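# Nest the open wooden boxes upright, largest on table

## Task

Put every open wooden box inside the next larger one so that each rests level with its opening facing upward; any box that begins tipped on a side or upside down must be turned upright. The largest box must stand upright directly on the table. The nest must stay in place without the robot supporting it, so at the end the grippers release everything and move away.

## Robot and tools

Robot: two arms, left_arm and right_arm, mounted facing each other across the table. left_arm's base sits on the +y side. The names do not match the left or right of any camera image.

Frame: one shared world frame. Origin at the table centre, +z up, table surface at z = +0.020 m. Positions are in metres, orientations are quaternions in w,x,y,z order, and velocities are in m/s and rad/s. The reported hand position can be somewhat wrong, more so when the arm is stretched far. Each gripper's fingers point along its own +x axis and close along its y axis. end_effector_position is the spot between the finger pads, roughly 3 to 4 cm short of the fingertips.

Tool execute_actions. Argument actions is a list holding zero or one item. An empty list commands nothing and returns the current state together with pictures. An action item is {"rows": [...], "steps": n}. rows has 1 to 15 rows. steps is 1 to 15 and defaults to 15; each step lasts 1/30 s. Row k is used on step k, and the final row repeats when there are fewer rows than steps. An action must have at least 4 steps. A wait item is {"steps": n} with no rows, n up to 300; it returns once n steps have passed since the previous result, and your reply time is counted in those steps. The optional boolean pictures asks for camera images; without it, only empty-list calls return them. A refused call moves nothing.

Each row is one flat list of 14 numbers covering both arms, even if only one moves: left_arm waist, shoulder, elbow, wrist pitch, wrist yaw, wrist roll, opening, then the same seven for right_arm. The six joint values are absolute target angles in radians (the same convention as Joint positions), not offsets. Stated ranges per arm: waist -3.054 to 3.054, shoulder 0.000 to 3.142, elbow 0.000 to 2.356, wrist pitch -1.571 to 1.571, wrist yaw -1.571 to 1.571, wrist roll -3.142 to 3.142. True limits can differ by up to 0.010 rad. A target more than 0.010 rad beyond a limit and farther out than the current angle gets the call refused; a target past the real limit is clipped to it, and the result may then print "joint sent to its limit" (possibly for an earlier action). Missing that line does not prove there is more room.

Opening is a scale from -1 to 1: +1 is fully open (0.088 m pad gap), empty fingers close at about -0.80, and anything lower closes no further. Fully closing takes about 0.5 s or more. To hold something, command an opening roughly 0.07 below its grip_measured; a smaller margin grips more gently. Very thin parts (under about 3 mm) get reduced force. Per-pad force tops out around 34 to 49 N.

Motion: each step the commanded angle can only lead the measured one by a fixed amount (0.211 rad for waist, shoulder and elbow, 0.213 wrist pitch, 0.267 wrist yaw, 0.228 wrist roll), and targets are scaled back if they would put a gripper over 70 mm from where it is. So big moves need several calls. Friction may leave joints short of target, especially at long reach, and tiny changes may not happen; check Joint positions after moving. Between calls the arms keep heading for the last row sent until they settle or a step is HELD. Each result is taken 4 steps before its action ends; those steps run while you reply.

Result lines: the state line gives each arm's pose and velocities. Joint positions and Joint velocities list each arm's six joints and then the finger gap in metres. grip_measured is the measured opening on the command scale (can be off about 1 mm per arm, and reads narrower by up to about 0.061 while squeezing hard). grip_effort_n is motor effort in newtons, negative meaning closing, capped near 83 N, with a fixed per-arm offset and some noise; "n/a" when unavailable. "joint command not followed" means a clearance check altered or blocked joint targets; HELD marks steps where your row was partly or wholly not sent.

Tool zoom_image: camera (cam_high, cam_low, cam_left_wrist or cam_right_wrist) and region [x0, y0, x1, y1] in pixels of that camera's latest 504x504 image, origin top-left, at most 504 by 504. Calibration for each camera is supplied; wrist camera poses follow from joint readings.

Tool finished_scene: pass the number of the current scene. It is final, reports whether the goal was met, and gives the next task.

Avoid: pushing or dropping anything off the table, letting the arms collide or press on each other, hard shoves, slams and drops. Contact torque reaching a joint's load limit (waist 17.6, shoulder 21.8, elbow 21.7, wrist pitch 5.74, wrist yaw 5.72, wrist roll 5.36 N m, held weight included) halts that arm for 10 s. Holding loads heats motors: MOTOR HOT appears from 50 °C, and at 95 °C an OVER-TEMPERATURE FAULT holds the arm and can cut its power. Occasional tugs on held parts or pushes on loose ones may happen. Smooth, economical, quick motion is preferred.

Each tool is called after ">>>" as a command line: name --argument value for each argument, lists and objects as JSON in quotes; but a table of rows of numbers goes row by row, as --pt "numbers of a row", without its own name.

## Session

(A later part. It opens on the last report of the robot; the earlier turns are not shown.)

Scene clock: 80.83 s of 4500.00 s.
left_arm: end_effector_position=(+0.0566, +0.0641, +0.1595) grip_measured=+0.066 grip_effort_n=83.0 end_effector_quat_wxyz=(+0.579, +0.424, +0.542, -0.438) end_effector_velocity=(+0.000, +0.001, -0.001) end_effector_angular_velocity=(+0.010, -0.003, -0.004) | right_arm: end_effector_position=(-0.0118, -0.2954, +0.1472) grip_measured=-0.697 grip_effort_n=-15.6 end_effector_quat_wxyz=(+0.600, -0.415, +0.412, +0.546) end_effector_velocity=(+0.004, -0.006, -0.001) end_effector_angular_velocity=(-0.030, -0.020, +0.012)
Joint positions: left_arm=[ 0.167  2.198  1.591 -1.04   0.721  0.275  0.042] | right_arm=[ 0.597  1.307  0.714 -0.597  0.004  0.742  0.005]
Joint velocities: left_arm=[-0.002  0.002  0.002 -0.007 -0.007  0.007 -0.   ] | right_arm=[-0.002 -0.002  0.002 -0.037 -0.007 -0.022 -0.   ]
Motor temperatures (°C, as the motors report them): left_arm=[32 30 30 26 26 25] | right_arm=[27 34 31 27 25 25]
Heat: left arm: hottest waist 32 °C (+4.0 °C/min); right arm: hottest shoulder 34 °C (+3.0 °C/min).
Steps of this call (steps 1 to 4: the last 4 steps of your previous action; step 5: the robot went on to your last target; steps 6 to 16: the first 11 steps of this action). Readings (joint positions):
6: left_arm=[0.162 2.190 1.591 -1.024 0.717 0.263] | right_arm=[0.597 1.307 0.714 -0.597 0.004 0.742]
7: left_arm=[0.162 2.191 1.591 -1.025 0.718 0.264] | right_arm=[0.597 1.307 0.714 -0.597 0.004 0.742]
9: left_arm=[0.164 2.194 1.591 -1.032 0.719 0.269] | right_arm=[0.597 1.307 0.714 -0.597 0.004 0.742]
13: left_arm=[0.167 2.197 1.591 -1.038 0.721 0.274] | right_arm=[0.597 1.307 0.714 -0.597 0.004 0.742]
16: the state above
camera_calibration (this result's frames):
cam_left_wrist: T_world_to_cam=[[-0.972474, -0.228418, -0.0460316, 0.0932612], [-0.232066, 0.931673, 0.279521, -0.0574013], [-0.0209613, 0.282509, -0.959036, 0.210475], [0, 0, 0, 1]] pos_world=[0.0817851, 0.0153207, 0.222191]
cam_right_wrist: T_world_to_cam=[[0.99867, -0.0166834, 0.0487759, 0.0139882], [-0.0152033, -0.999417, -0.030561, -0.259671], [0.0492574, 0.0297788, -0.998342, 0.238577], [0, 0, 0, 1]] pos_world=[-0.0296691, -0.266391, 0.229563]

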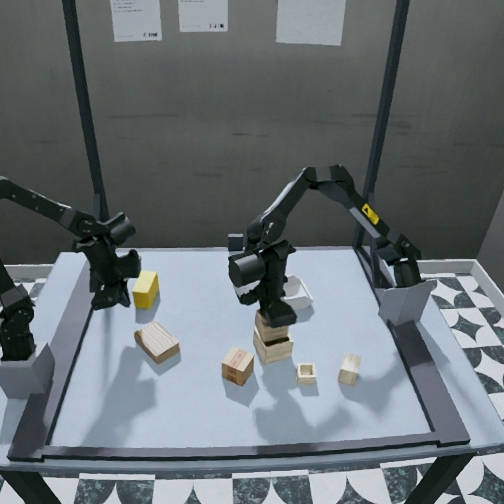

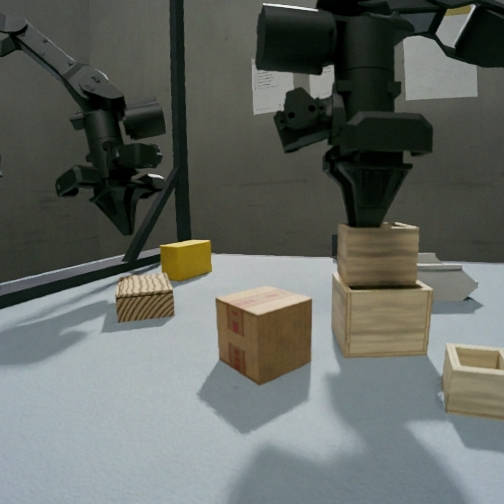

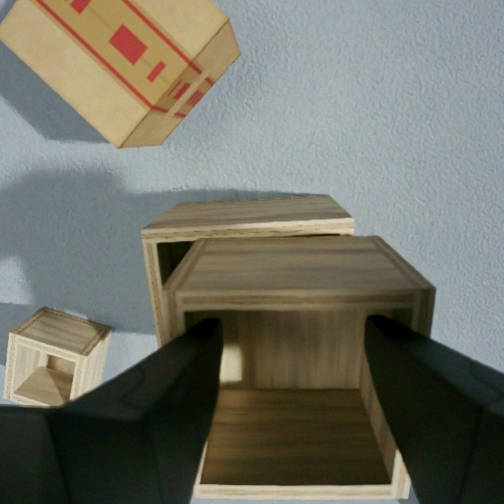

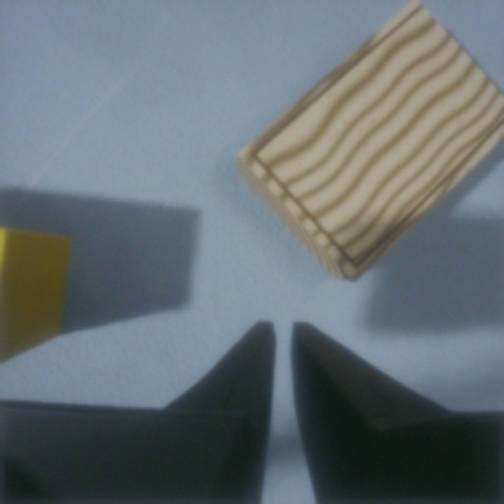

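>>> execute_actions --actions '[{"rows":[[0.205,2.20,1.59,-1.04,0.72,0.285,0.2,0.6,1.3,0.7,-0.6,0.0,0.74,-0.7]]}]' --pictures true

>>> zoom_image --camera "cam_high" --region '[230,290,330,390]'

Scene clock: 81.33 s of 4500.00 s.
left_arm: end_effector_position=(+0.0661, +0.0673, +0.1682) grip_measured=+0.066 grip_effort_n=83.0 end_effector_quat_wxyz=(+0.589, +0.415, +0.540, -0.436) end_effector_velocity=(-0.000, +0.002, +0.001) end_effector_angular_velocity=(+0.014, -0.016, +0.009) | right_arm: end_effector_position=(-0.0118, -0.2954, +0.1472) grip_measured=-0.697 grip_effort_n=-15.6 end_effector_quat_wxyz=(+0.600, -0.415, +0.412, +0.546) end_effector_velocity=(+0.002, -0.003, -0.002) end_effector_angular_velocity=(-0.015, -0.009, +0.017)
Joint positions: left_arm=[ 0.2    2.198  1.591 -1.041  0.721  0.281  0.042] | right_arm=[ 0.597  1.307  0.714 -0.597  0.004  0.742  0.005]
Joint velocities: left_arm=[-0.002 -0.007 -0.002 -0.007 -0.022 -0.007  0.   ] | right_arm=[-0.002 -0.002 -0.007 -0.007 -0.007 -0.022  0.   ]
Motor temperatures (°C, as the motors report them): left_arm=[32 30 30 26 26 25] | right_arm=[27 34 31 27 25 25]
Heat: left arm: hottest waist 32 °C (+4.0 °C/min); right arm: hottest shoulder 34 °C (+3.0 °C/min).
Steps of this call (steps 1 to 4: the last 4 steps of your previous action; steps 5 to 15: the first 11 steps of this action). Readings (joint positions):
5: left_arm=[0.168 2.198 1.591 -1.041 0.721 0.277] | right_arm=[0.597 1.307 0.714 -0.597 0.004 0.742]
6: left_arm=[0.170 2.198 1.591 -1.041 0.721 0.279] | right_arm=[0.597 1.307 0.714 -0.597 0.004 0.742]
8: left_arm=[0.180 2.198 1.591 -1.041 0.721 0.280] | right_arm=[0.597 1.307 0.714 -0.597 0.004 0.742]
12: left_arm=[0.197 2.198 1.591 -1.041 0.721 0.281] | right_arm=[0.597 1.307 0.714 -0.597 0.004 0.742]
15: the state above
camera_calibration (this result's frames):
cam_left_wrist: T_world_to_cam=[[-0.967365, -0.248738, -0.0483098, 0.105048], [-0.252614, 0.931863, 0.260419, -0.0560531], [-0.0197579, 0.264124, -0.964286, 0.220211], [0, 0, 0, 1]] pos_world=[0.0918111, 0.0202004, 0.232018]
cam_right_wrist: T_world_to_cam=[[0.99867, -0.0166834, 0.0487759, 0.0139882], [-0.0152033, -0.999417, -0.030561, -0.259671], [0.0492574, 0.0297788, -0.998342, 0.238577], [0, 0, 0, 1]] pos_world=[-0.0296691, -0.266391, 0.229563]

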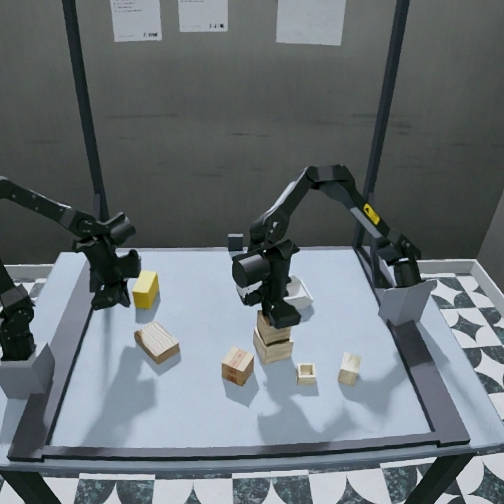

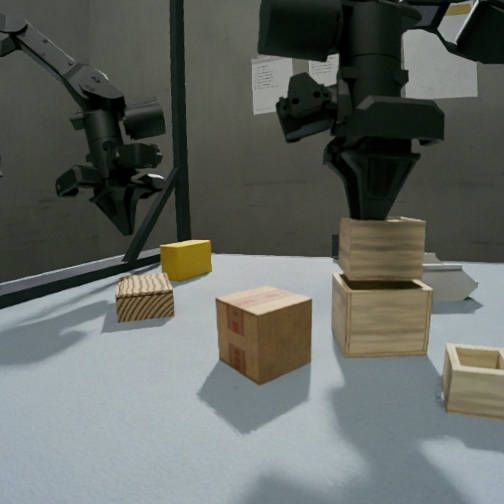

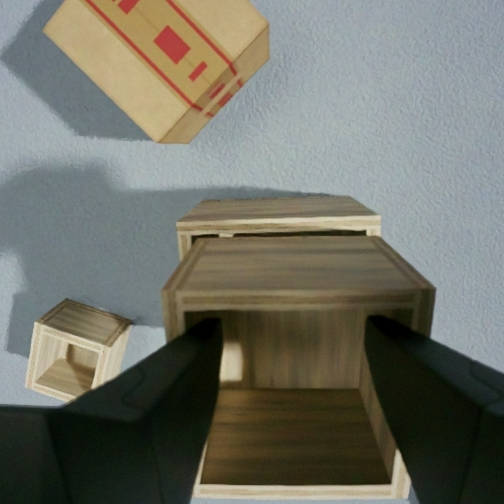

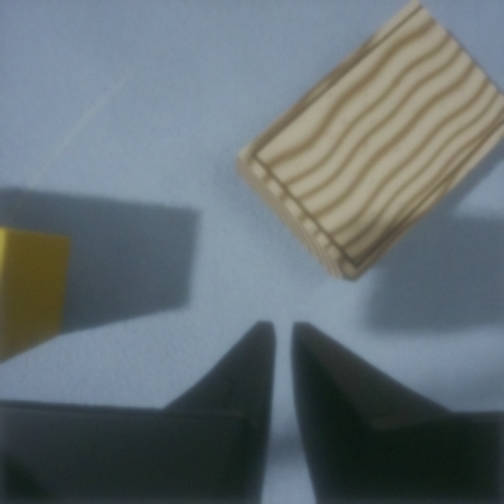

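Region (230, 290, 330, 390) of cam_high's 504x504 image, scaled by 5.040, with more detail than that image has.

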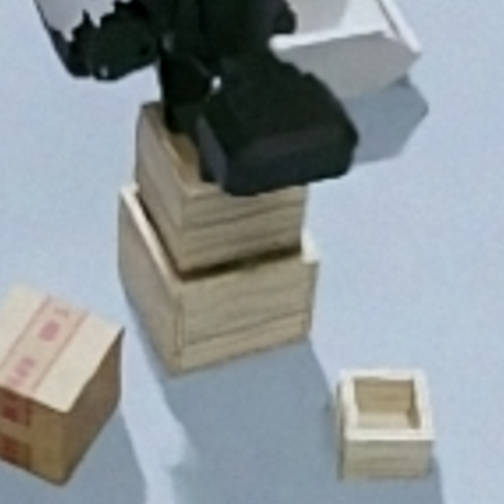

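>>> execute_actions --actions '[{"rows":[[0.15,2.255,1.58,-1.02,0.72,0.27,0.2,0.6,1.3,0.7,-0.6,0.0,0.74,-0.7]]}]' --pictures true

Scene clock: 81.83 s of 4500.00 s.
left_arm: end_effector_position=(+0.0677, +0.0658, +0.1574) grip_measured=+0.066 grip_effort_n=83.0 end_effector_quat_wxyz=(+0.584, +0.418, +0.544, -0.435) end_effector_velocity=(+0.003, +0.003, +0.000) end_effector_angular_velocity=(+0.014, -0.015, +0.030) | right_arm: end_effector_position=(-0.0118, -0.2954, +0.1472) grip_measured=-0.697 grip_effort_n=-15.1 end_effector_quat_wxyz=(+0.600, -0.415, +0.412, +0.546) end_effector_velocity=(+0.001, -0.002, -0.000) end_effector_angular_velocity=(-0.011, -0.006, +0.018)
Joint positions: left_arm=[ 0.183  2.221  1.592 -1.022  0.722  0.275  0.042] | right_arm=[ 0.597  1.307  0.714 -0.597  0.004  0.742  0.005]
Joint velocities: left_arm=[ 0.002  0.002  0.002 -0.007 -0.022 -0.022  0.   ] | right_arm=[-0.002 -0.002 -0.002 -0.007 -0.007 -0.022 -0.   ]
Motor temperatures (°C, as the motors report them): left_arm=[32 30 30 26 26 25] | right_arm=[27 34 31 27 25 25]
Heat: left arm: hottest waist 32 °C (+4.0 °C/min); right arm: hottest shoulder 34 °C (+3.0 °C/min).
Steps of this call (steps 1 to 4: the last 4 steps of your previous action; steps 5 to 15: the first 11 steps of this action). Readings (joint positions):
5: left_arm=[0.199 2.201 1.591 -1.041 0.721 0.282] | right_arm=[0.597 1.307 0.714 -0.597 0.004 0.742]
6: left_arm=[0.194 2.207 1.591 -1.035 0.721 0.282] | right_arm=[0.597 1.307 0.714 -0.597 0.004 0.742]
8: left_arm=[0.185 2.217 1.592 -1.026 0.721 0.278] | right_arm=[0.597 1.307 0.714 -0.597 0.004 0.742]
12: left_arm=[0.183 2.220 1.592 -1.022 0.722 0.275] | right_arm=[0.597 1.307 0.714 -0.597 0.004 0.742]
15: the state above
camera_calibration (this result's frames):
cam_left_wrist: T_world_to_cam=[[-0.968658, -0.244272, -0.0450897, 0.105022], [-0.247162, 0.929735, 0.272954, -0.0536645], [-0.0247534, 0.275544, -0.96097, 0.209235], [0, 0, 0, 1]] pos_world=[0.0936458, 0.0178943, 0.220452]
cam_right_wrist: T_world_to_cam=[[0.99867, -0.0166834, 0.0487759, 0.0139882], [-0.0152033, -0.999417, -0.030561, -0.259671], [0.0492574, 0.0297788, -0.998342, 0.238577], [0, 0, 0, 1]] pos_world=[-0.0296691, -0.266391, 0.229563]

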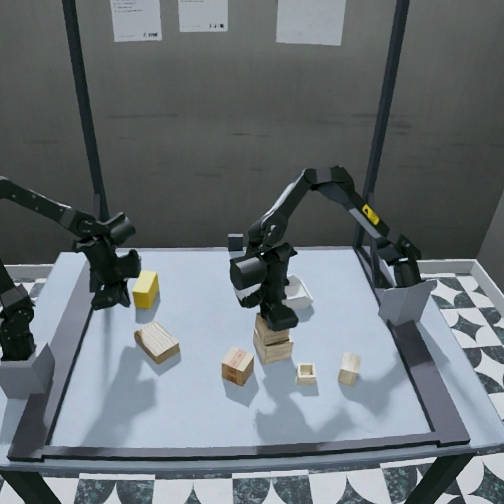

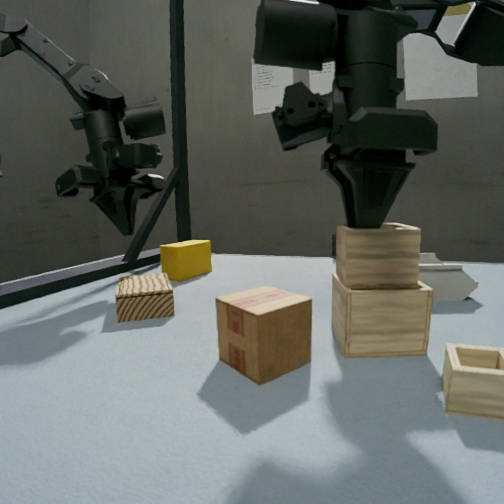

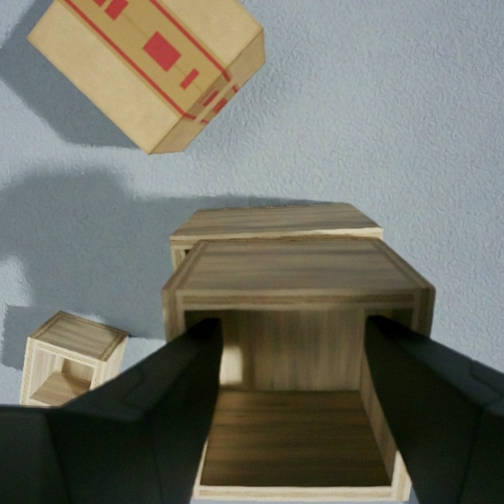

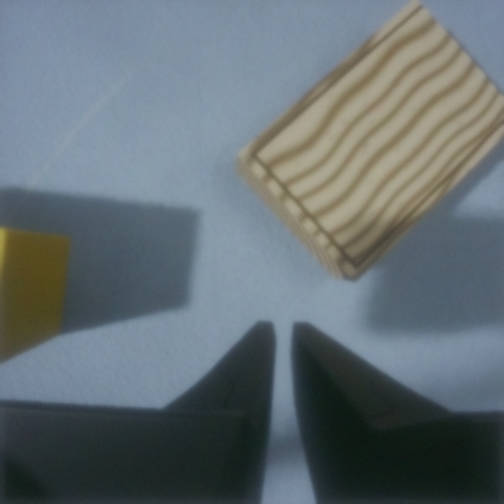

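>>> execute_actions --actions '[{"rows":[[0.205,2.195,1.59,-1.05,0.72,0.285,0.2,0.6,1.3,0.7,-0.6,0.0,0.74,-0.7]]}]' --pictures true

>>> zoom_image --camera "cam_high" --region '[230,290,330,390]'

>>> zoom_image --camera "cam_low" --region '[310,210,460,360]'

Scene clock: 82.37 s of 4500.00 s.
left_arm: end_effector_position=(+0.0675, +0.0694, +0.1626) grip_measured=+0.066 grip_effort_n=83.0 end_effector_quat_wxyz=(+0.585, +0.413, +0.549, -0.431) end_effector_velocity=(-0.002, +0.005, +0.013) end_effector_angular_velocity=(+0.007, -0.021, -0.018) | right_arm: end_effector_position=(-0.0118, -0.2954, +0.1472) grip_measured=-0.697 grip_effort_n=-15.6 end_effector_quat_wxyz=(+0.600, -0.415, +0.412, +0.546) end_effector_velocity=(+0.000, +0.001, -0.001) end_effector_angular_velocity=(+0.004, -0.011, +0.022)
Joint positions: left_arm=[ 0.196  2.214  1.593 -1.046  0.723  0.281  0.042] | right_arm=[ 0.597  1.307  0.714 -0.597  0.004  0.742  0.005]
Joint velocities: left_arm=[ 0.017 -0.032 -0.002 -0.037 -0.022  0.037 -0.   ] | right_arm=[ 0.002  0.002 -0.002  0.007  0.007 -0.022 -0.   ]
Motor temperatures (°C, as the motors report them): left_arm=[32 30 30 26 26 25] | right_arm=[27 34 31 27 25 25]
Heat: left arm: hottest waist 32 °C (+4.0 °C/min); right arm: hottest shoulder 34 °C (+3.0 °C/min).
Steps of this call (steps 1 to 4: the last 4 steps of your previous action; step 5: the robot went on to your last target; steps 6 to 16: the first 11 steps of this action). Readings (joint positions):
6: left_arm=[0.184 2.220 1.593 -1.023 0.722 0.274] | right_arm=[0.597 1.307 0.714 -0.597 0.004 0.742]
7: left_arm=[0.186 2.218 1.593 -1.026 0.724 0.274] | right_arm=[0.597 1.307 0.714 -0.597 0.004 0.742]
9: left_arm=[0.190 2.218 1.593 -1.037 0.724 0.276] | right_arm=[0.597 1.307 0.714 -0.597 0.004 0.742]
13: left_arm=[0.194 2.217 1.593 -1.045 0.723 0.280] | right_arm=[0.597 1.307 0.714 -0.597 0.004 0.742]
16: the state above
camera_calibration (this result's frames):
cam_left_wrist: T_world_to_cam=[[-0.965298, -0.257941, -0.0408113, 0.10597], [-0.259, 0.925578, 0.276088, -0.0578623], [-0.0334404, 0.277077, -0.960266, 0.213651], [0, 0, 0, 1]] pos_world=[0.0944509, 0.0216924, 0.225461]
cam_right_wrist: T_world_to_cam=[[0.99867, -0.0166834, 0.0487759, 0.0139882], [-0.0152033, -0.999417, -0.030561, -0.259671], [0.0492574, 0.0297788, -0.998342, 0.238577], [0, 0, 0, 1]] pos_world=[-0.0296691, -0.266391, 0.229563]

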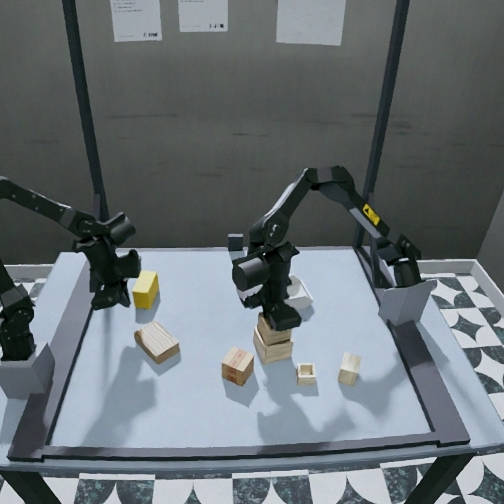

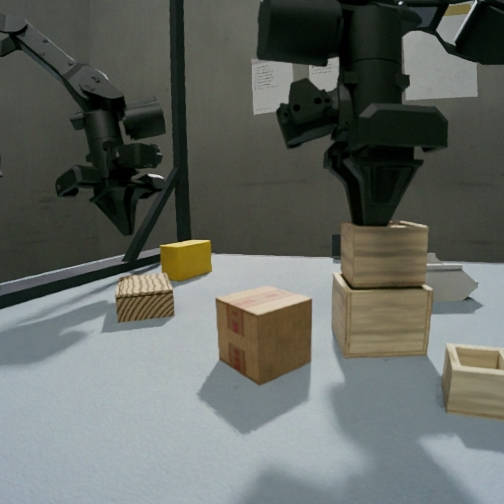

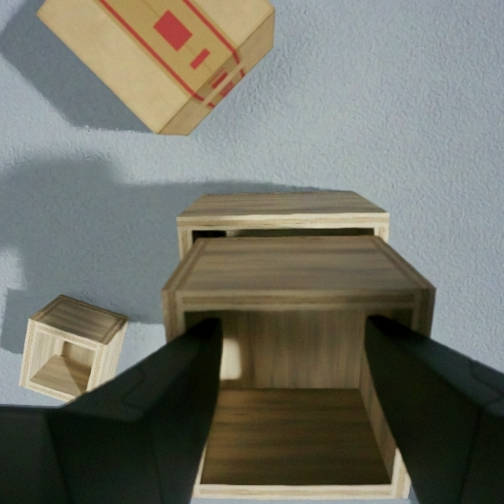

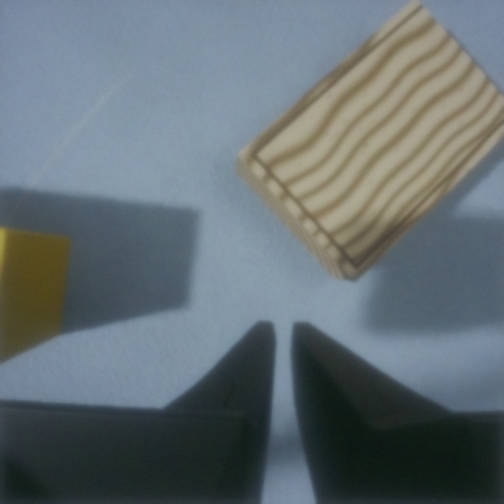

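Region (230, 290, 330, 390) of cam_high's 504x504 image, scaled by 5.040, with more detail than that image has.

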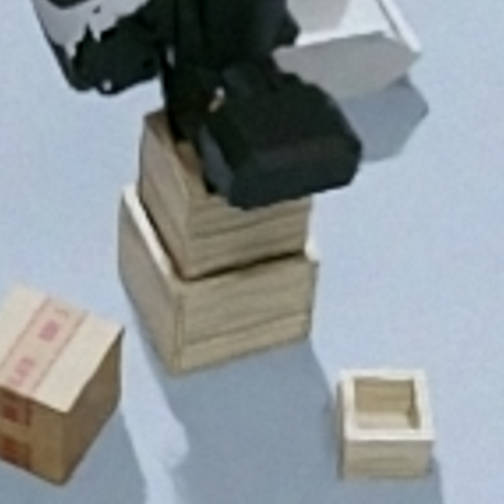

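Region (310, 210, 460, 360) of cam_low's 504x504 image, scaled by 3.360, with more detail than that image has.

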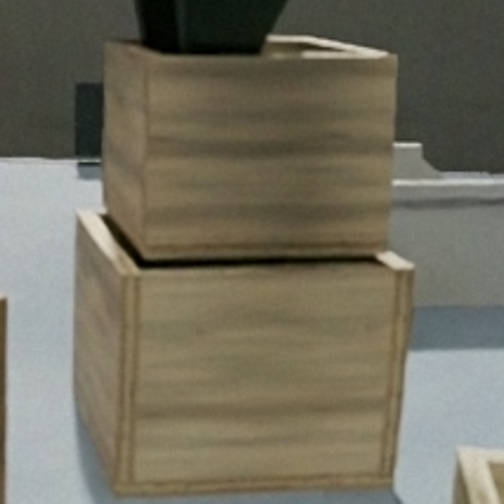

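>>> execute_actions --actions '[{"rows":[[0.20,2.205,1.59,-1.05,0.72,0.285,-0.7,0.6,1.3,0.7,-0.6,0.0,0.74,-0.7]]}]' --pictures true

Scene clock: 82.87 s of 4500.00 s.
left_arm: end_effector_position=(+0.0675, +0.0695, +0.1641) grip_measured=-0.645 grip_effort_n=-18.4 end_effector_quat_wxyz=(+0.586, +0.413, +0.547, -0.431) end_effector_velocity=(+0.002, +0.000, +0.001) end_effector_angular_velocity=(-0.002, -0.010, +0.005) | right_arm: end_effector_position=(-0.0118, -0.2954, +0.1472) grip_measured=-0.697 grip_effort_n=-15.6 end_effector_quat_wxyz=(+0.600, -0.415, +0.412, +0.546) end_effector_velocity=(+0.001, -0.002, -0.000) end_effector_angular_velocity=(-0.009, +0.003, -0.010)
Joint positions: left_arm=[ 0.198  2.211  1.593 -1.048  0.722  0.282  0.007] | right_arm=[ 0.597  1.307  0.714 -0.597  0.004  0.742  0.005]
Joint velocities: left_arm=[ 0.002 -0.002 -0.002  0.007 -0.007 -0.007 -0.02 ] | right_arm=[-0.002 -0.002 -0.002 -0.007 -0.007  0.007 -0.   ]
Motor temperatures (°C, as the motors report them): left_arm=[32 30 30 26 26 25] | right_arm=[27 34 31 27 25 25]
Heat: left arm: hottest waist 32 °C (+4.0 °C/min); right arm: hottest shoulder 34 °C (+3.0 °C/min).
Steps of this call (steps 1 to 4: the last 4 steps of your previous action; steps 5 to 15: the first 11 steps of this action). Readings (joint positions):
5: left_arm=[0.198 2.211 1.593 -1.048 0.723 0.282] | right_arm=[0.597 1.307 0.714 -0.597 0.004 0.742]
6: left_arm=[0.198 2.211 1.593 -1.048 0.723 0.282] | right_arm=[0.597 1.307 0.714 -0.597 0.004 0.742]
8: left_arm=[0.198 2.211 1.593 -1.048 0.722 0.282] | right_arm=[0.597 1.307 0.714 -0.597 0.004 0.742]
12: left_arm=[0.198 2.211 1.593 -1.048 0.722 0.282] | right_arm=[0.597 1.307 0.714 -0.597 0.004 0.742]
15: the state above
camera_calibration (this result's frames):
cam_left_wrist: T_world_to_cam=[[-0.965302, -0.257649, -0.0425227, 0.106348], [-0.259265, 0.926148, 0.273918, -0.0580121], [-0.0311923, 0.275438, -0.960813, 0.2151], [0, 0, 0, 1]] pos_world=[0.0943266, 0.0218813, 0.227084]
cam_right_wrist: T_world_to_cam=[[0.99867, -0.0166834, 0.0487759, 0.0139882], [-0.0152033, -0.999417, -0.030561, -0.259671], [0.0492574, 0.0297788, -0.998342, 0.238577], [0, 0, 0, 1]] pos_world=[-0.0296691, -0.266391, 0.229563]

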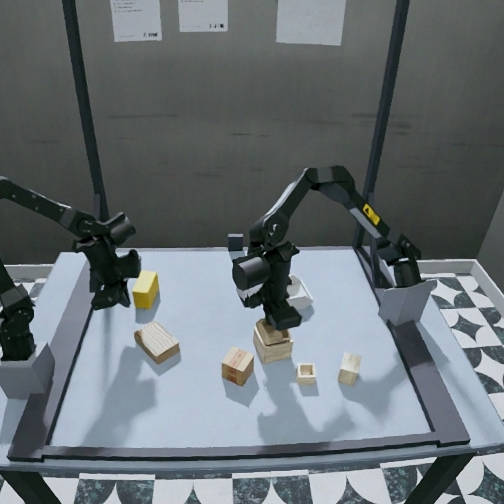

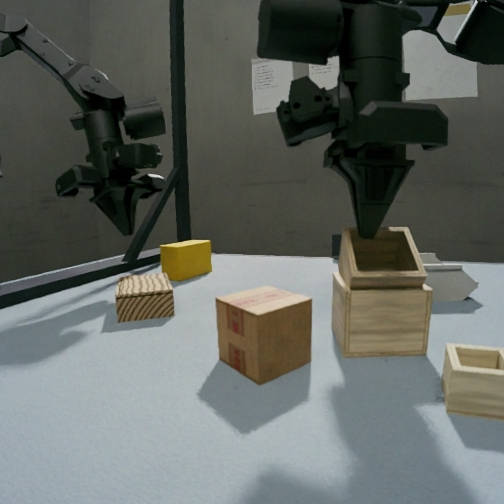

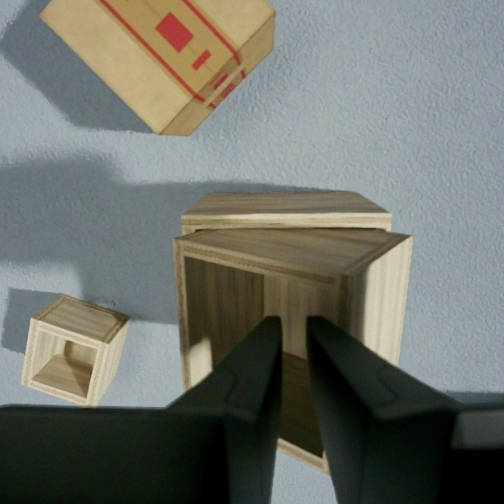

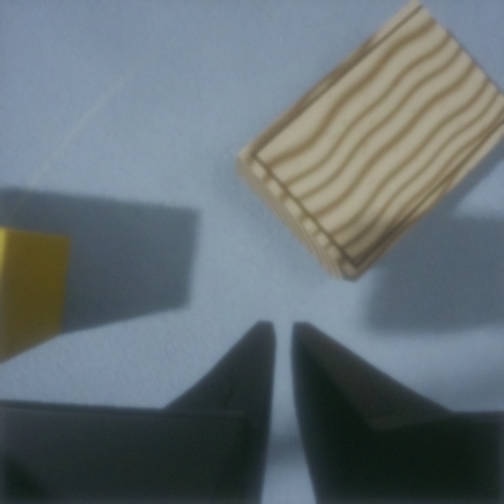

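>>> execute_actions --actions '[{"rows":[[0.20,2.29,1.59,-0.98,0.72,0.285,-0.7,0.6,1.3,0.7,-0.6,0.0,0.74,-0.7]]}]' --pictures true

Scene clock: 83.37 s of 4500.00 s.
left_arm: end_effector_position=(+0.0872, +0.0709, +0.1448) grip_measured=-0.696 grip_effort_n=-18.4 end_effector_quat_wxyz=(+0.585, +0.413, +0.550, -0.430) end_effector_velocity=(+0.004, -0.003, +0.001) end_effector_angular_velocity=(-0.003, -0.030, -0.026) | right_arm: end_effector_position=(-0.0118, -0.2954, +0.1472) grip_measured=-0.697 grip_effort_n=-15.1 end_effector_quat_wxyz=(+0.600, -0.415, +0.412, +0.546) end_effector_velocity=(+0.001, -0.006, -0.002) end_effector_angular_velocity=(-0.031, +0.001, +0.004)
Joint positions: left_arm=[ 0.198  2.279  1.591 -0.986  0.722  0.282  0.005] | right_arm=[ 0.597  1.307  0.714 -0.597  0.004  0.742  0.005]
Joint velocities: left_arm=[-0.002 -0.002  0.002  0.022 -0.022  0.007 -0.   ] | right_arm=[-0.002 -0.002 -0.002 -0.022 -0.022 -0.007 -0.   ]
Motor temperatures (°C, as the motors report them): left_arm=[32 30 30 26 26 25] | right_arm=[27 34 31 27 25 25]
Heat: left arm: hottest waist 32 °C (+4.0 °C/min); right arm: hottest shoulder 34 °C (+3.0 °C/min).
Steps of this call (steps 1 to 4: the last 4 steps of your previous action; steps 5 to 15: the first 11 steps of this action). Readings (joint positions):
5: left_arm=[0.198 2.215 1.593 -1.045 0.722 0.282] | right_arm=[0.597 1.307 0.714 -0.597 0.004 0.742]
6: left_arm=[0.198 2.222 1.593 -1.030 0.722 0.282] | right_arm=[0.597 1.307 0.714 -0.597 0.004 0.742]
8: left_arm=[0.198 2.241 1.593 -1.005 0.722 0.282] | right_arm=[0.597 1.307 0.714 -0.597 0.004 0.742]
12: left_arm=[0.198 2.275 1.591 -0.992 0.722 0.282] | right_arm=[0.597 1.307 0.714 -0.597 0.004 0.742]
15: the state above
camera_calibration (this result's frames):
cam_left_wrist: T_world_to_cam=[[-0.964357, -0.261455, -0.0407142, 0.124833], [-0.262251, 0.923908, 0.278601, -0.0491484], [-0.0352252, 0.279348, -0.959544, 0.196671], [0, 0, 0, 1]] pos_world=[0.114422, 0.023107, 0.20749]
cam_right_wrist: T_world_to_cam=[[0.99867, -0.0166834, 0.0487759, 0.0139882], [-0.0152033, -0.999417, -0.030561, -0.259671], [0.0492574, 0.0297788, -0.998342, 0.238577], [0, 0, 0, 1]] pos_world=[-0.0296691, -0.266391, 0.229563]

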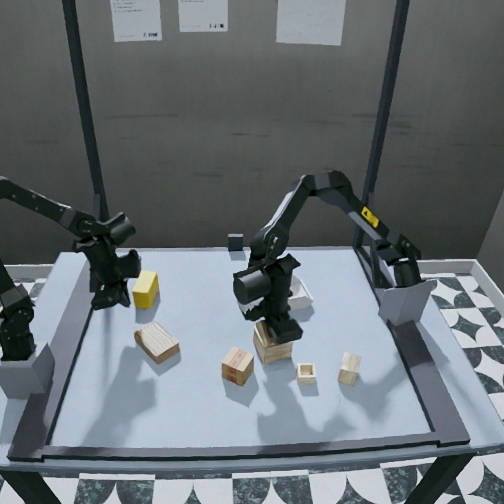

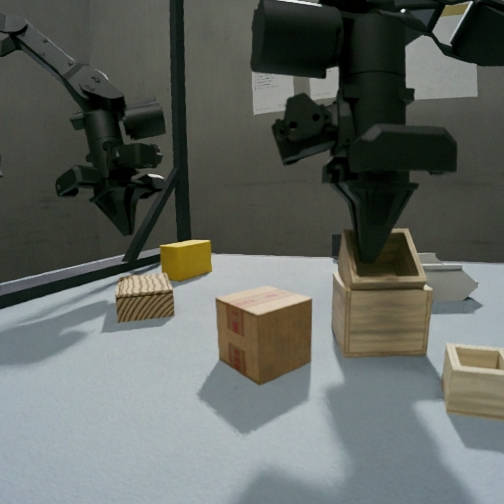

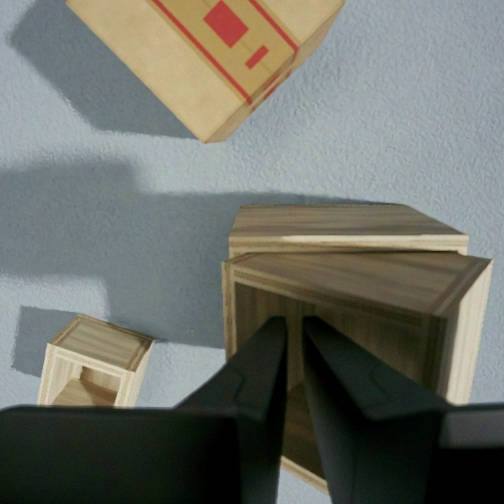

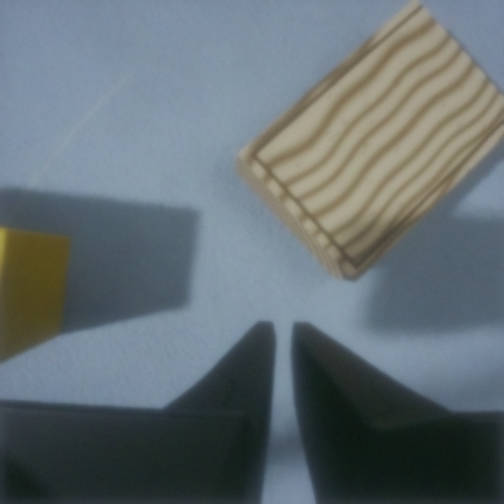

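>>> execute_actions --actions '[{"rows":[[0.12,2.28,1.59,-0.96,0.72,0.27,-0.7,0.6,1.3,0.7,-0.6,0.0,0.74,-0.7]]}]' --pictures true

Scene clock: 84.00 s of 4500.00 s.
left_arm: end_effector_position=(+0.0679, +0.0623, +0.1246) grip_measured=-0.697 grip_effort_n=-17.9 end_effector_quat_wxyz=(+0.563, +0.438, +0.547, -0.439) end_effector_velocity=(+0.003, +0.001, -0.002) end_effector_angular_velocity=(+0.011, -0.019, +0.004) | right_arm: end_effector_position=(-0.0118, -0.2954, +0.1472) grip_measured=-0.697 grip_effort_n=-15.1 end_effector_quat_wxyz=(+0.600, -0.415, +0.412, +0.546) end_effector_velocity=(+0.003, -0.004, +0.000) end_effector_angular_velocity=(-0.018, -0.007, +0.002)
Joint positions: left_arm=[ 0.125  2.28   1.591 -0.964  0.719  0.274  0.005] | right_arm=[ 0.597  1.307  0.714 -0.597  0.004  0.742  0.005]
Joint velocities: left_arm=[-0.002  0.002 -0.002  0.007 -0.022 -0.007 -0.   ] | right_arm=[-0.002 -0.007 -0.002 -0.022 -0.007 -0.007  0.   ]
Motor temperatures (°C, as the motors report them): left_arm=[32 30 30 26 26 25] | right_arm=[27 34 31 27 25 25]
Heat: left arm: hottest waist 32 °C (+4.0 °C/min); right arm: hottest shoulder 34 °C (+3.0 °C/min).
Steps of this call (steps 1 to 4: the last 4 steps of your previous action; steps 5 to 8: the robot went on to your last target; steps 9 to 19: the first 11 steps of this action). Readings (joint positions):
9: left_arm=[0.196 2.280 1.591 -0.980 0.721 0.282] | right_arm=[0.597 1.307 0.714 -0.597 0.004 0.742]
10: left_arm=[0.189 2.280 1.591 -0.975 0.720 0.282] | right_arm=[0.597 1.307 0.714 -0.597 0.004 0.742]
12: left_arm=[0.164 2.280 1.591 -0.970 0.720 0.279] | right_arm=[0.597 1.307 0.714 -0.597 0.004 0.742]
16: left_arm=[0.128 2.280 1.591 -0.965 0.719 0.276] | right_arm=[0.597 1.307 0.714 -0.597 0.004 0.742]
19: the state above
camera_calibration (this result's frames):
cam_left_wrist: T_world_to_cam=[[-0.978463, -0.202102, -0.0420083, 0.100581], [-0.205024, 0.927847, 0.311554, -0.0488789], [-0.0239887, 0.313457, -0.949299, 0.17482], [0, 0, 0, 1]] pos_world=[0.0925868, 0.0108811, 0.18541]
cam_right_wrist: T_world_to_cam=[[0.99867, -0.0166834, 0.0487759, 0.0139882], [-0.0152033, -0.999417, -0.030561, -0.259671], [0.0492574, 0.0297788, -0.998342, 0.238577], [0, 0, 0, 1]] pos_world=[-0.0296691, -0.266391, 0.229563]

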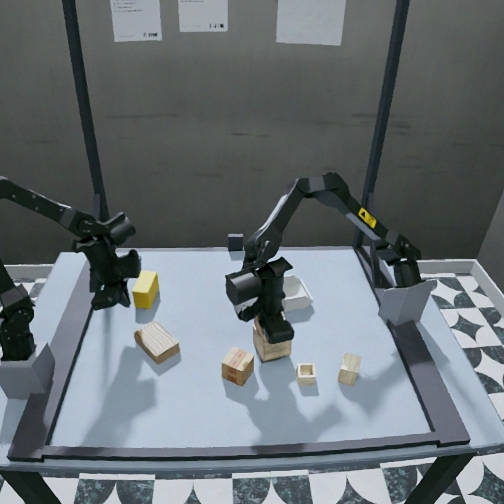

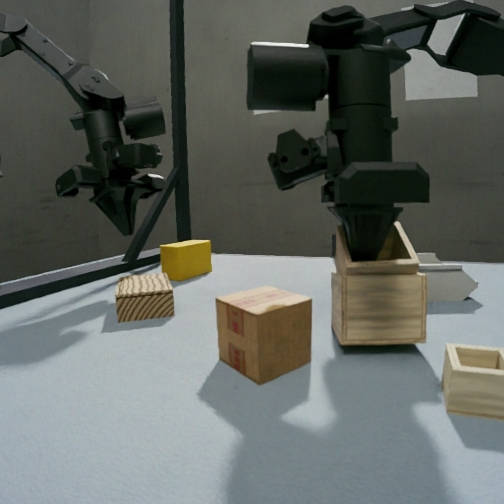

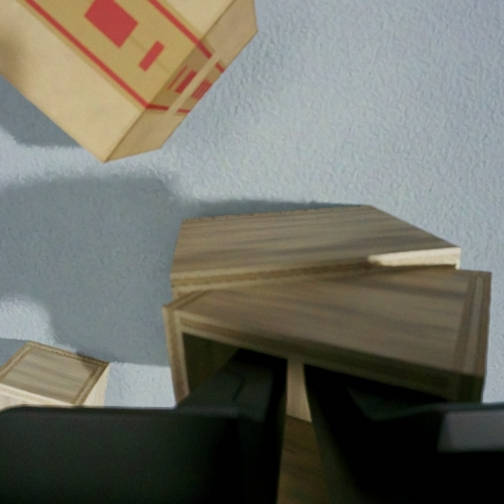

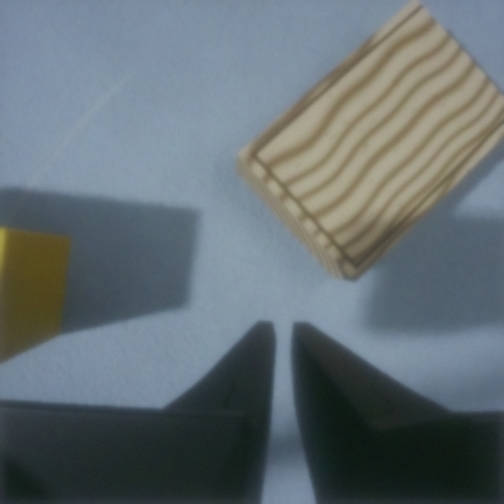

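>>> execute_actions --actions '[{"rows":[[0.17,2.27,1.59,-0.99,0.72,0.28,-0.7,0.6,1.3,0.7,-0.6,0.0,0.74,-0.7]]}]'

>>> execute_actions --actions '[{"rows":[[0.17,2.27,1.59,-0.99,0.72,0.28,0.2,0.6,1.3,0.7,-0.6,0.0,0.74,-0.7]]}]' --pictures true

Scene clock: 84.50 s of 4500.00 s.
left_arm: end_effector_position=(+0.0785, +0.0687, +0.1361) grip_measured=-0.697 grip_effort_n=-17.9 end_effector_quat_wxyz=(+0.576, +0.422, +0.553, -0.429) end_effector_velocity=(-0.006, +0.008, -0.003) end_effector_angular_velocity=(+0.040, +0.017, +0.036) | right_arm: end_effector_position=(-0.0118, -0.2954, +0.1472) grip_measured=-0.697 grip_effort_n=-16.0 end_effector_quat_wxyz=(+0.600, -0.415, +0.412, +0.546) end_effector_velocity=(+0.002, -0.003, +0.000) end_effector_angular_velocity=(-0.017, -0.002, -0.012)
Joint positions: left_arm=[ 0.167  2.28   1.591 -0.987  0.719  0.276  0.005] | right_arm=[ 0.597  1.307  0.714 -0.597  0.004  0.742  0.005]
Joint velocities: left_arm=[-0.007  0.002  0.002 -0.051 -0.007 -0.007 -0.   ] | right_arm=[-0.002 -0.002  0.002 -0.022 -0.007  0.007 -0.   ]
Motor temperatures (°C, as the motors report them): left_arm=[32 30 30 26 26 25] | right_arm=[27 34 31 27 25 25]
Heat: left arm: hottest waist 32 °C (+4.0 °C/min); right arm: hottest shoulder 34 °C (+3.0 °C/min).
Steps of this call (steps 1 to 4: the last 4 steps of your previous action; steps 5 to 15: the first 11 steps of this action). Readings (joint positions):
5: left_arm=[0.126 2.280 1.591 -0.964 0.719 0.274] | right_arm=[0.597 1.307 0.714 -0.597 0.004 0.742]
6: left_arm=[0.129 2.280 1.591 -0.968 0.719 0.274] | right_arm=[0.597 1.307 0.714 -0.597 0.004 0.742]
8: left_arm=[0.141 2.280 1.591 -0.977 0.719 0.274] | right_arm=[0.597 1.307 0.714 -0.597 0.004 0.742]
12: left_arm=[0.164 2.280 1.591 -0.984 0.719 0.276] | right_arm=[0.597 1.307 0.714 -0.597 0.004 0.742]
15: the state above

Scene clock: 85.00 s of 4500.00 s.
left_arm: end_effector_position=(+0.0807, +0.0680, +0.1490) grip_measured=-0.005 grip_effort_n=83.0 end_effector_quat_wxyz=(+0.584, +0.414, +0.547, -0.434) end_effector_velocity=(-0.005, -0.002, +0.001) end_effector_angular_velocity=(-0.001, +0.008, +0.014) | right_arm: end_effector_position=(-0.0118, -0.2954, +0.1472) grip_measured=-0.697 grip_effort_n=-15.6 end_effector_quat_wxyz=(+0.600, -0.415, +0.412, +0.546) end_effector_velocity=(+0.005, -0.005, -0.000) end_effector_angular_velocity=(-0.027, -0.016, -0.006)
Joint positions: left_arm=[ 0.193  2.261  1.593 -0.995  0.727  0.28   0.039] | right_arm=[ 0.597  1.307  0.714 -0.597  0.004  0.742  0.005]
Joint velocities: left_arm=[-0.007 -0.007  0.002 -0.007  0.007 -0.022 -0.   ] | right_arm=[-0.007 -0.002  0.002 -0.037 -0.007 -0.007 -0.   ]
Motor temperatures (°C, as the motors report them): left_arm=[32 30 30 26 26 25] | right_arm=[27 34 31 27 25 25]
Heat: left arm: hottest waist 32 °C (+4.0 °C/min); right arm: hottest shoulder 34 °C (+3.0 °C/min).
Steps of this call (steps 1 to 4: the last 4 steps of your previous action; steps 5 to 15: the first 11 steps of this action). Readings (joint positions):
5: left_arm=[0.167 2.280 1.591 -0.988 0.719 0.277] | right_arm=[0.597 1.307 0.714 -0.597 0.004 0.742]
6: left_arm=[0.167 2.280 1.591 -0.988 0.719 0.277] | right_arm=[0.597 1.307 0.714 -0.597 0.004 0.742]
8: left_arm=[0.168 2.280 1.591 -0.988 0.719 0.277] | right_arm=[0.597 1.307 0.714 -0.597 0.004 0.742]
12: left_arm=[0.192 2.262 1.592 -0.996 0.726 0.280] | right_arm=[0.597 1.307 0.714 -0.597 0.004 0.742]
15: the state above
camera_calibration (this result's frames):
cam_left_wrist: T_world_to_cam=[[-0.966703, -0.252948, -0.0387666, 0.117264], [-0.253748, 0.92789, 0.273188, -0.0495382], [-0.0331313, 0.273929, -0.961179, 0.201733], [0, 0, 0, 1]] pos_world=[0.107473, 0.0203673, 0.211981]
cam_right_wrist: T_world_to_cam=[[0.99867, -0.0166834, 0.0487759, 0.0139882], [-0.0152033, -0.999417, -0.030561, -0.259671], [0.0492574, 0.0297788, -0.998342, 0.238577], [0, 0, 0, 1]] pos_world=[-0.0296691, -0.266391, 0.229563]

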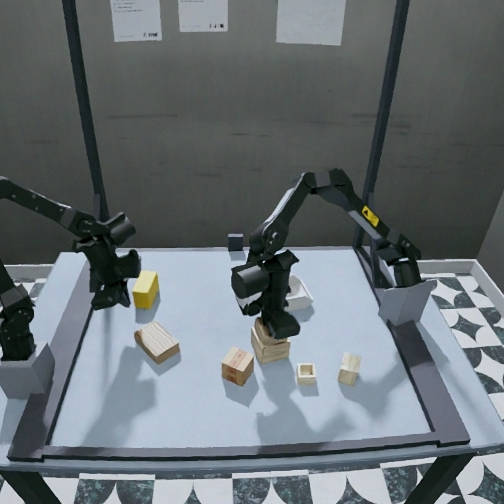

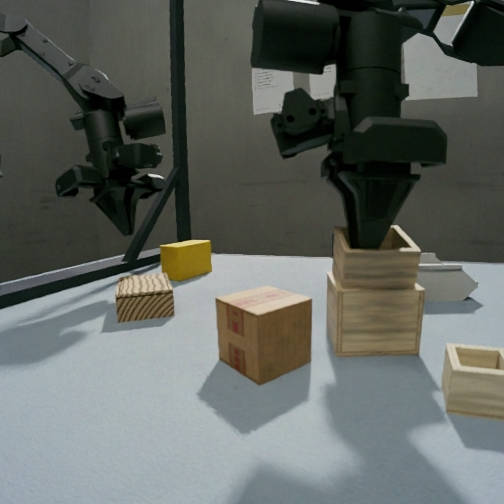

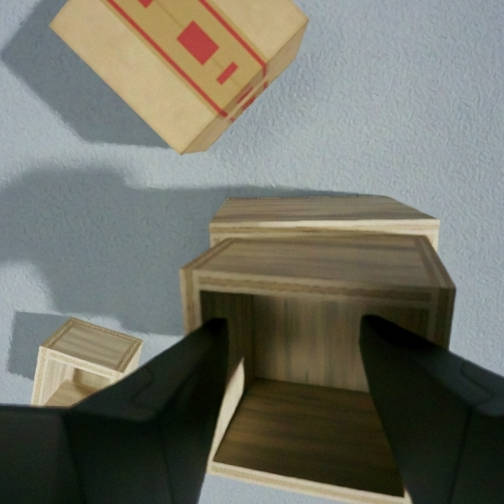

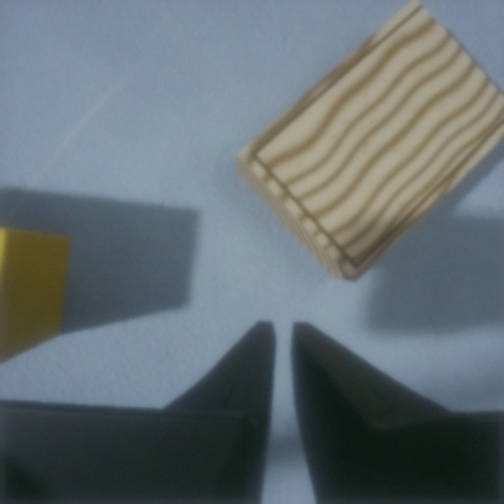

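>>> execute_actions --actions '[{"rows":[[0.15,2.32,1.58,-0.97,0.72,0.27,0.2,0.6,1.3,0.7,-0.6,0.0,0.74,-0.7]]}]' --pictures true

Scene clock: 85.50 s of 4500.00 s.
left_arm: end_effector_position=(+0.0828, +0.0686, +0.1464) grip_measured=-0.005 grip_effort_n=83.0 end_effector_quat_wxyz=(+0.583, +0.408, +0.551, -0.435) end_effector_velocity=(-0.004, +0.001, +0.000) end_effector_angular_velocity=(+0.008, +0.015, +0.016) | right_arm: end_effector_position=(-0.0118, -0.2954, +0.1472) grip_measured=-0.697 grip_effort_n=-15.6 end_effector_quat_wxyz=(+0.600, -0.415, +0.412, +0.546) end_effector_velocity=(+0.002, -0.003, -0.002) end_effector_angular_velocity=(-0.014, -0.004, +0.003)
Joint positions: left_arm=[ 0.196  2.273  1.593 -0.991  0.738  0.279  0.039] | right_arm=[ 0.597  1.307  0.714 -0.597  0.004  0.742  0.005]
Joint velocities: left_arm=[-0.002 -0.002  0.002 -0.022  0.007 -0.007  0.   ] | right_arm=[-0.002 -0.002 -0.007 -0.007 -0.007 -0.007 -0.   ]
Motor temperatures (°C, as the motors report them): left_arm=[32 30 30 26 26 25] | right_arm=[27 34 31 27 25 25]
Heat: left arm: hottest waist 32 °C (+3.0 °C/min); right arm: hottest shoulder 34 °C (+3.0 °C/min).
Steps of this call (steps 1 to 4: the last 4 steps of your previous action; steps 5 to 15: the first 11 steps of this action). Readings (joint positions):
5: left_arm=[0.192 2.262 1.593 -0.994 0.727 0.280] | right_arm=[0.597 1.307 0.714 -0.597 0.004 0.742]
6: left_arm=[0.192 2.264 1.593 -0.994 0.727 0.280] | right_arm=[0.597 1.307 0.714 -0.597 0.004 0.742]
8: left_arm=[0.193 2.268 1.593 -0.993 0.730 0.280] | right_arm=[0.597 1.307 0.714 -0.597 0.004 0.742]
12: left_arm=[0.195 2.272 1.593 -0.991 0.736 0.280] | right_arm=[0.597 1.307 0.714 -0.597 0.004 0.742]
15: the state above
camera_calibration (this result's frames):
cam_left_wrist: T_world_to_cam=[[-0.965171, -0.26029, -0.0263409, 0.117947], [-0.257403, 0.926783, 0.273527, -0.0485052], [-0.0467842, 0.270781, -0.961503, 0.200466], [0, 0, 0, 1]] pos_world=[0.110732, 0.0213718, 0.209124]
cam_right_wrist: T_world_to_cam=[[0.99867, -0.0166834, 0.0487759, 0.0139882], [-0.0152033, -0.999417, -0.030561, -0.259671], [0.0492574, 0.0297788, -0.998342, 0.238577], [0, 0, 0, 1]] pos_world=[-0.0296691, -0.266391, 0.229563]

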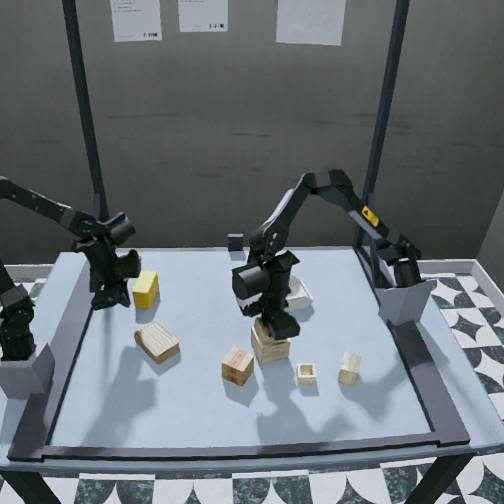

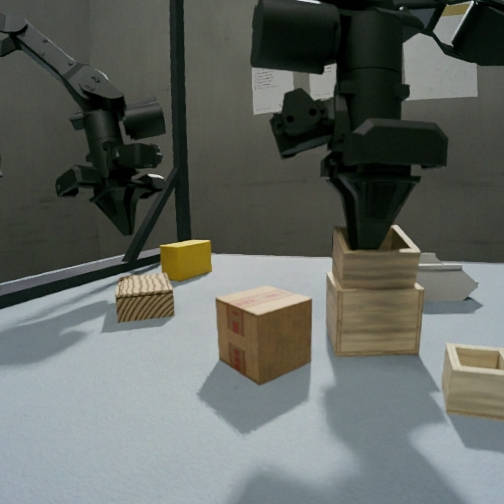

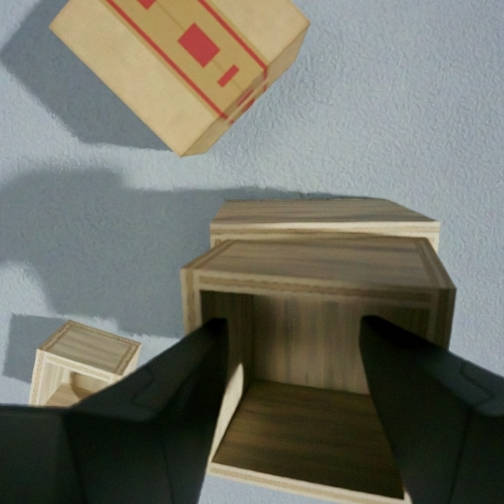

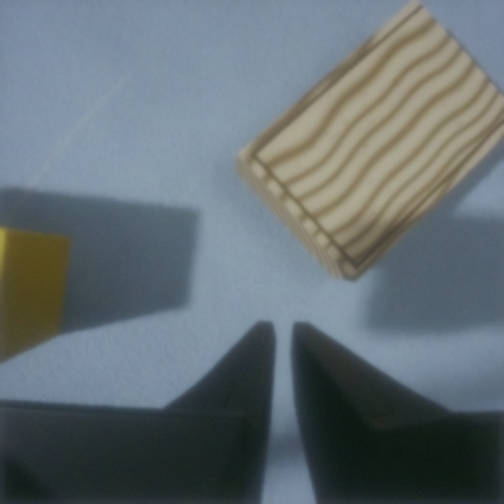

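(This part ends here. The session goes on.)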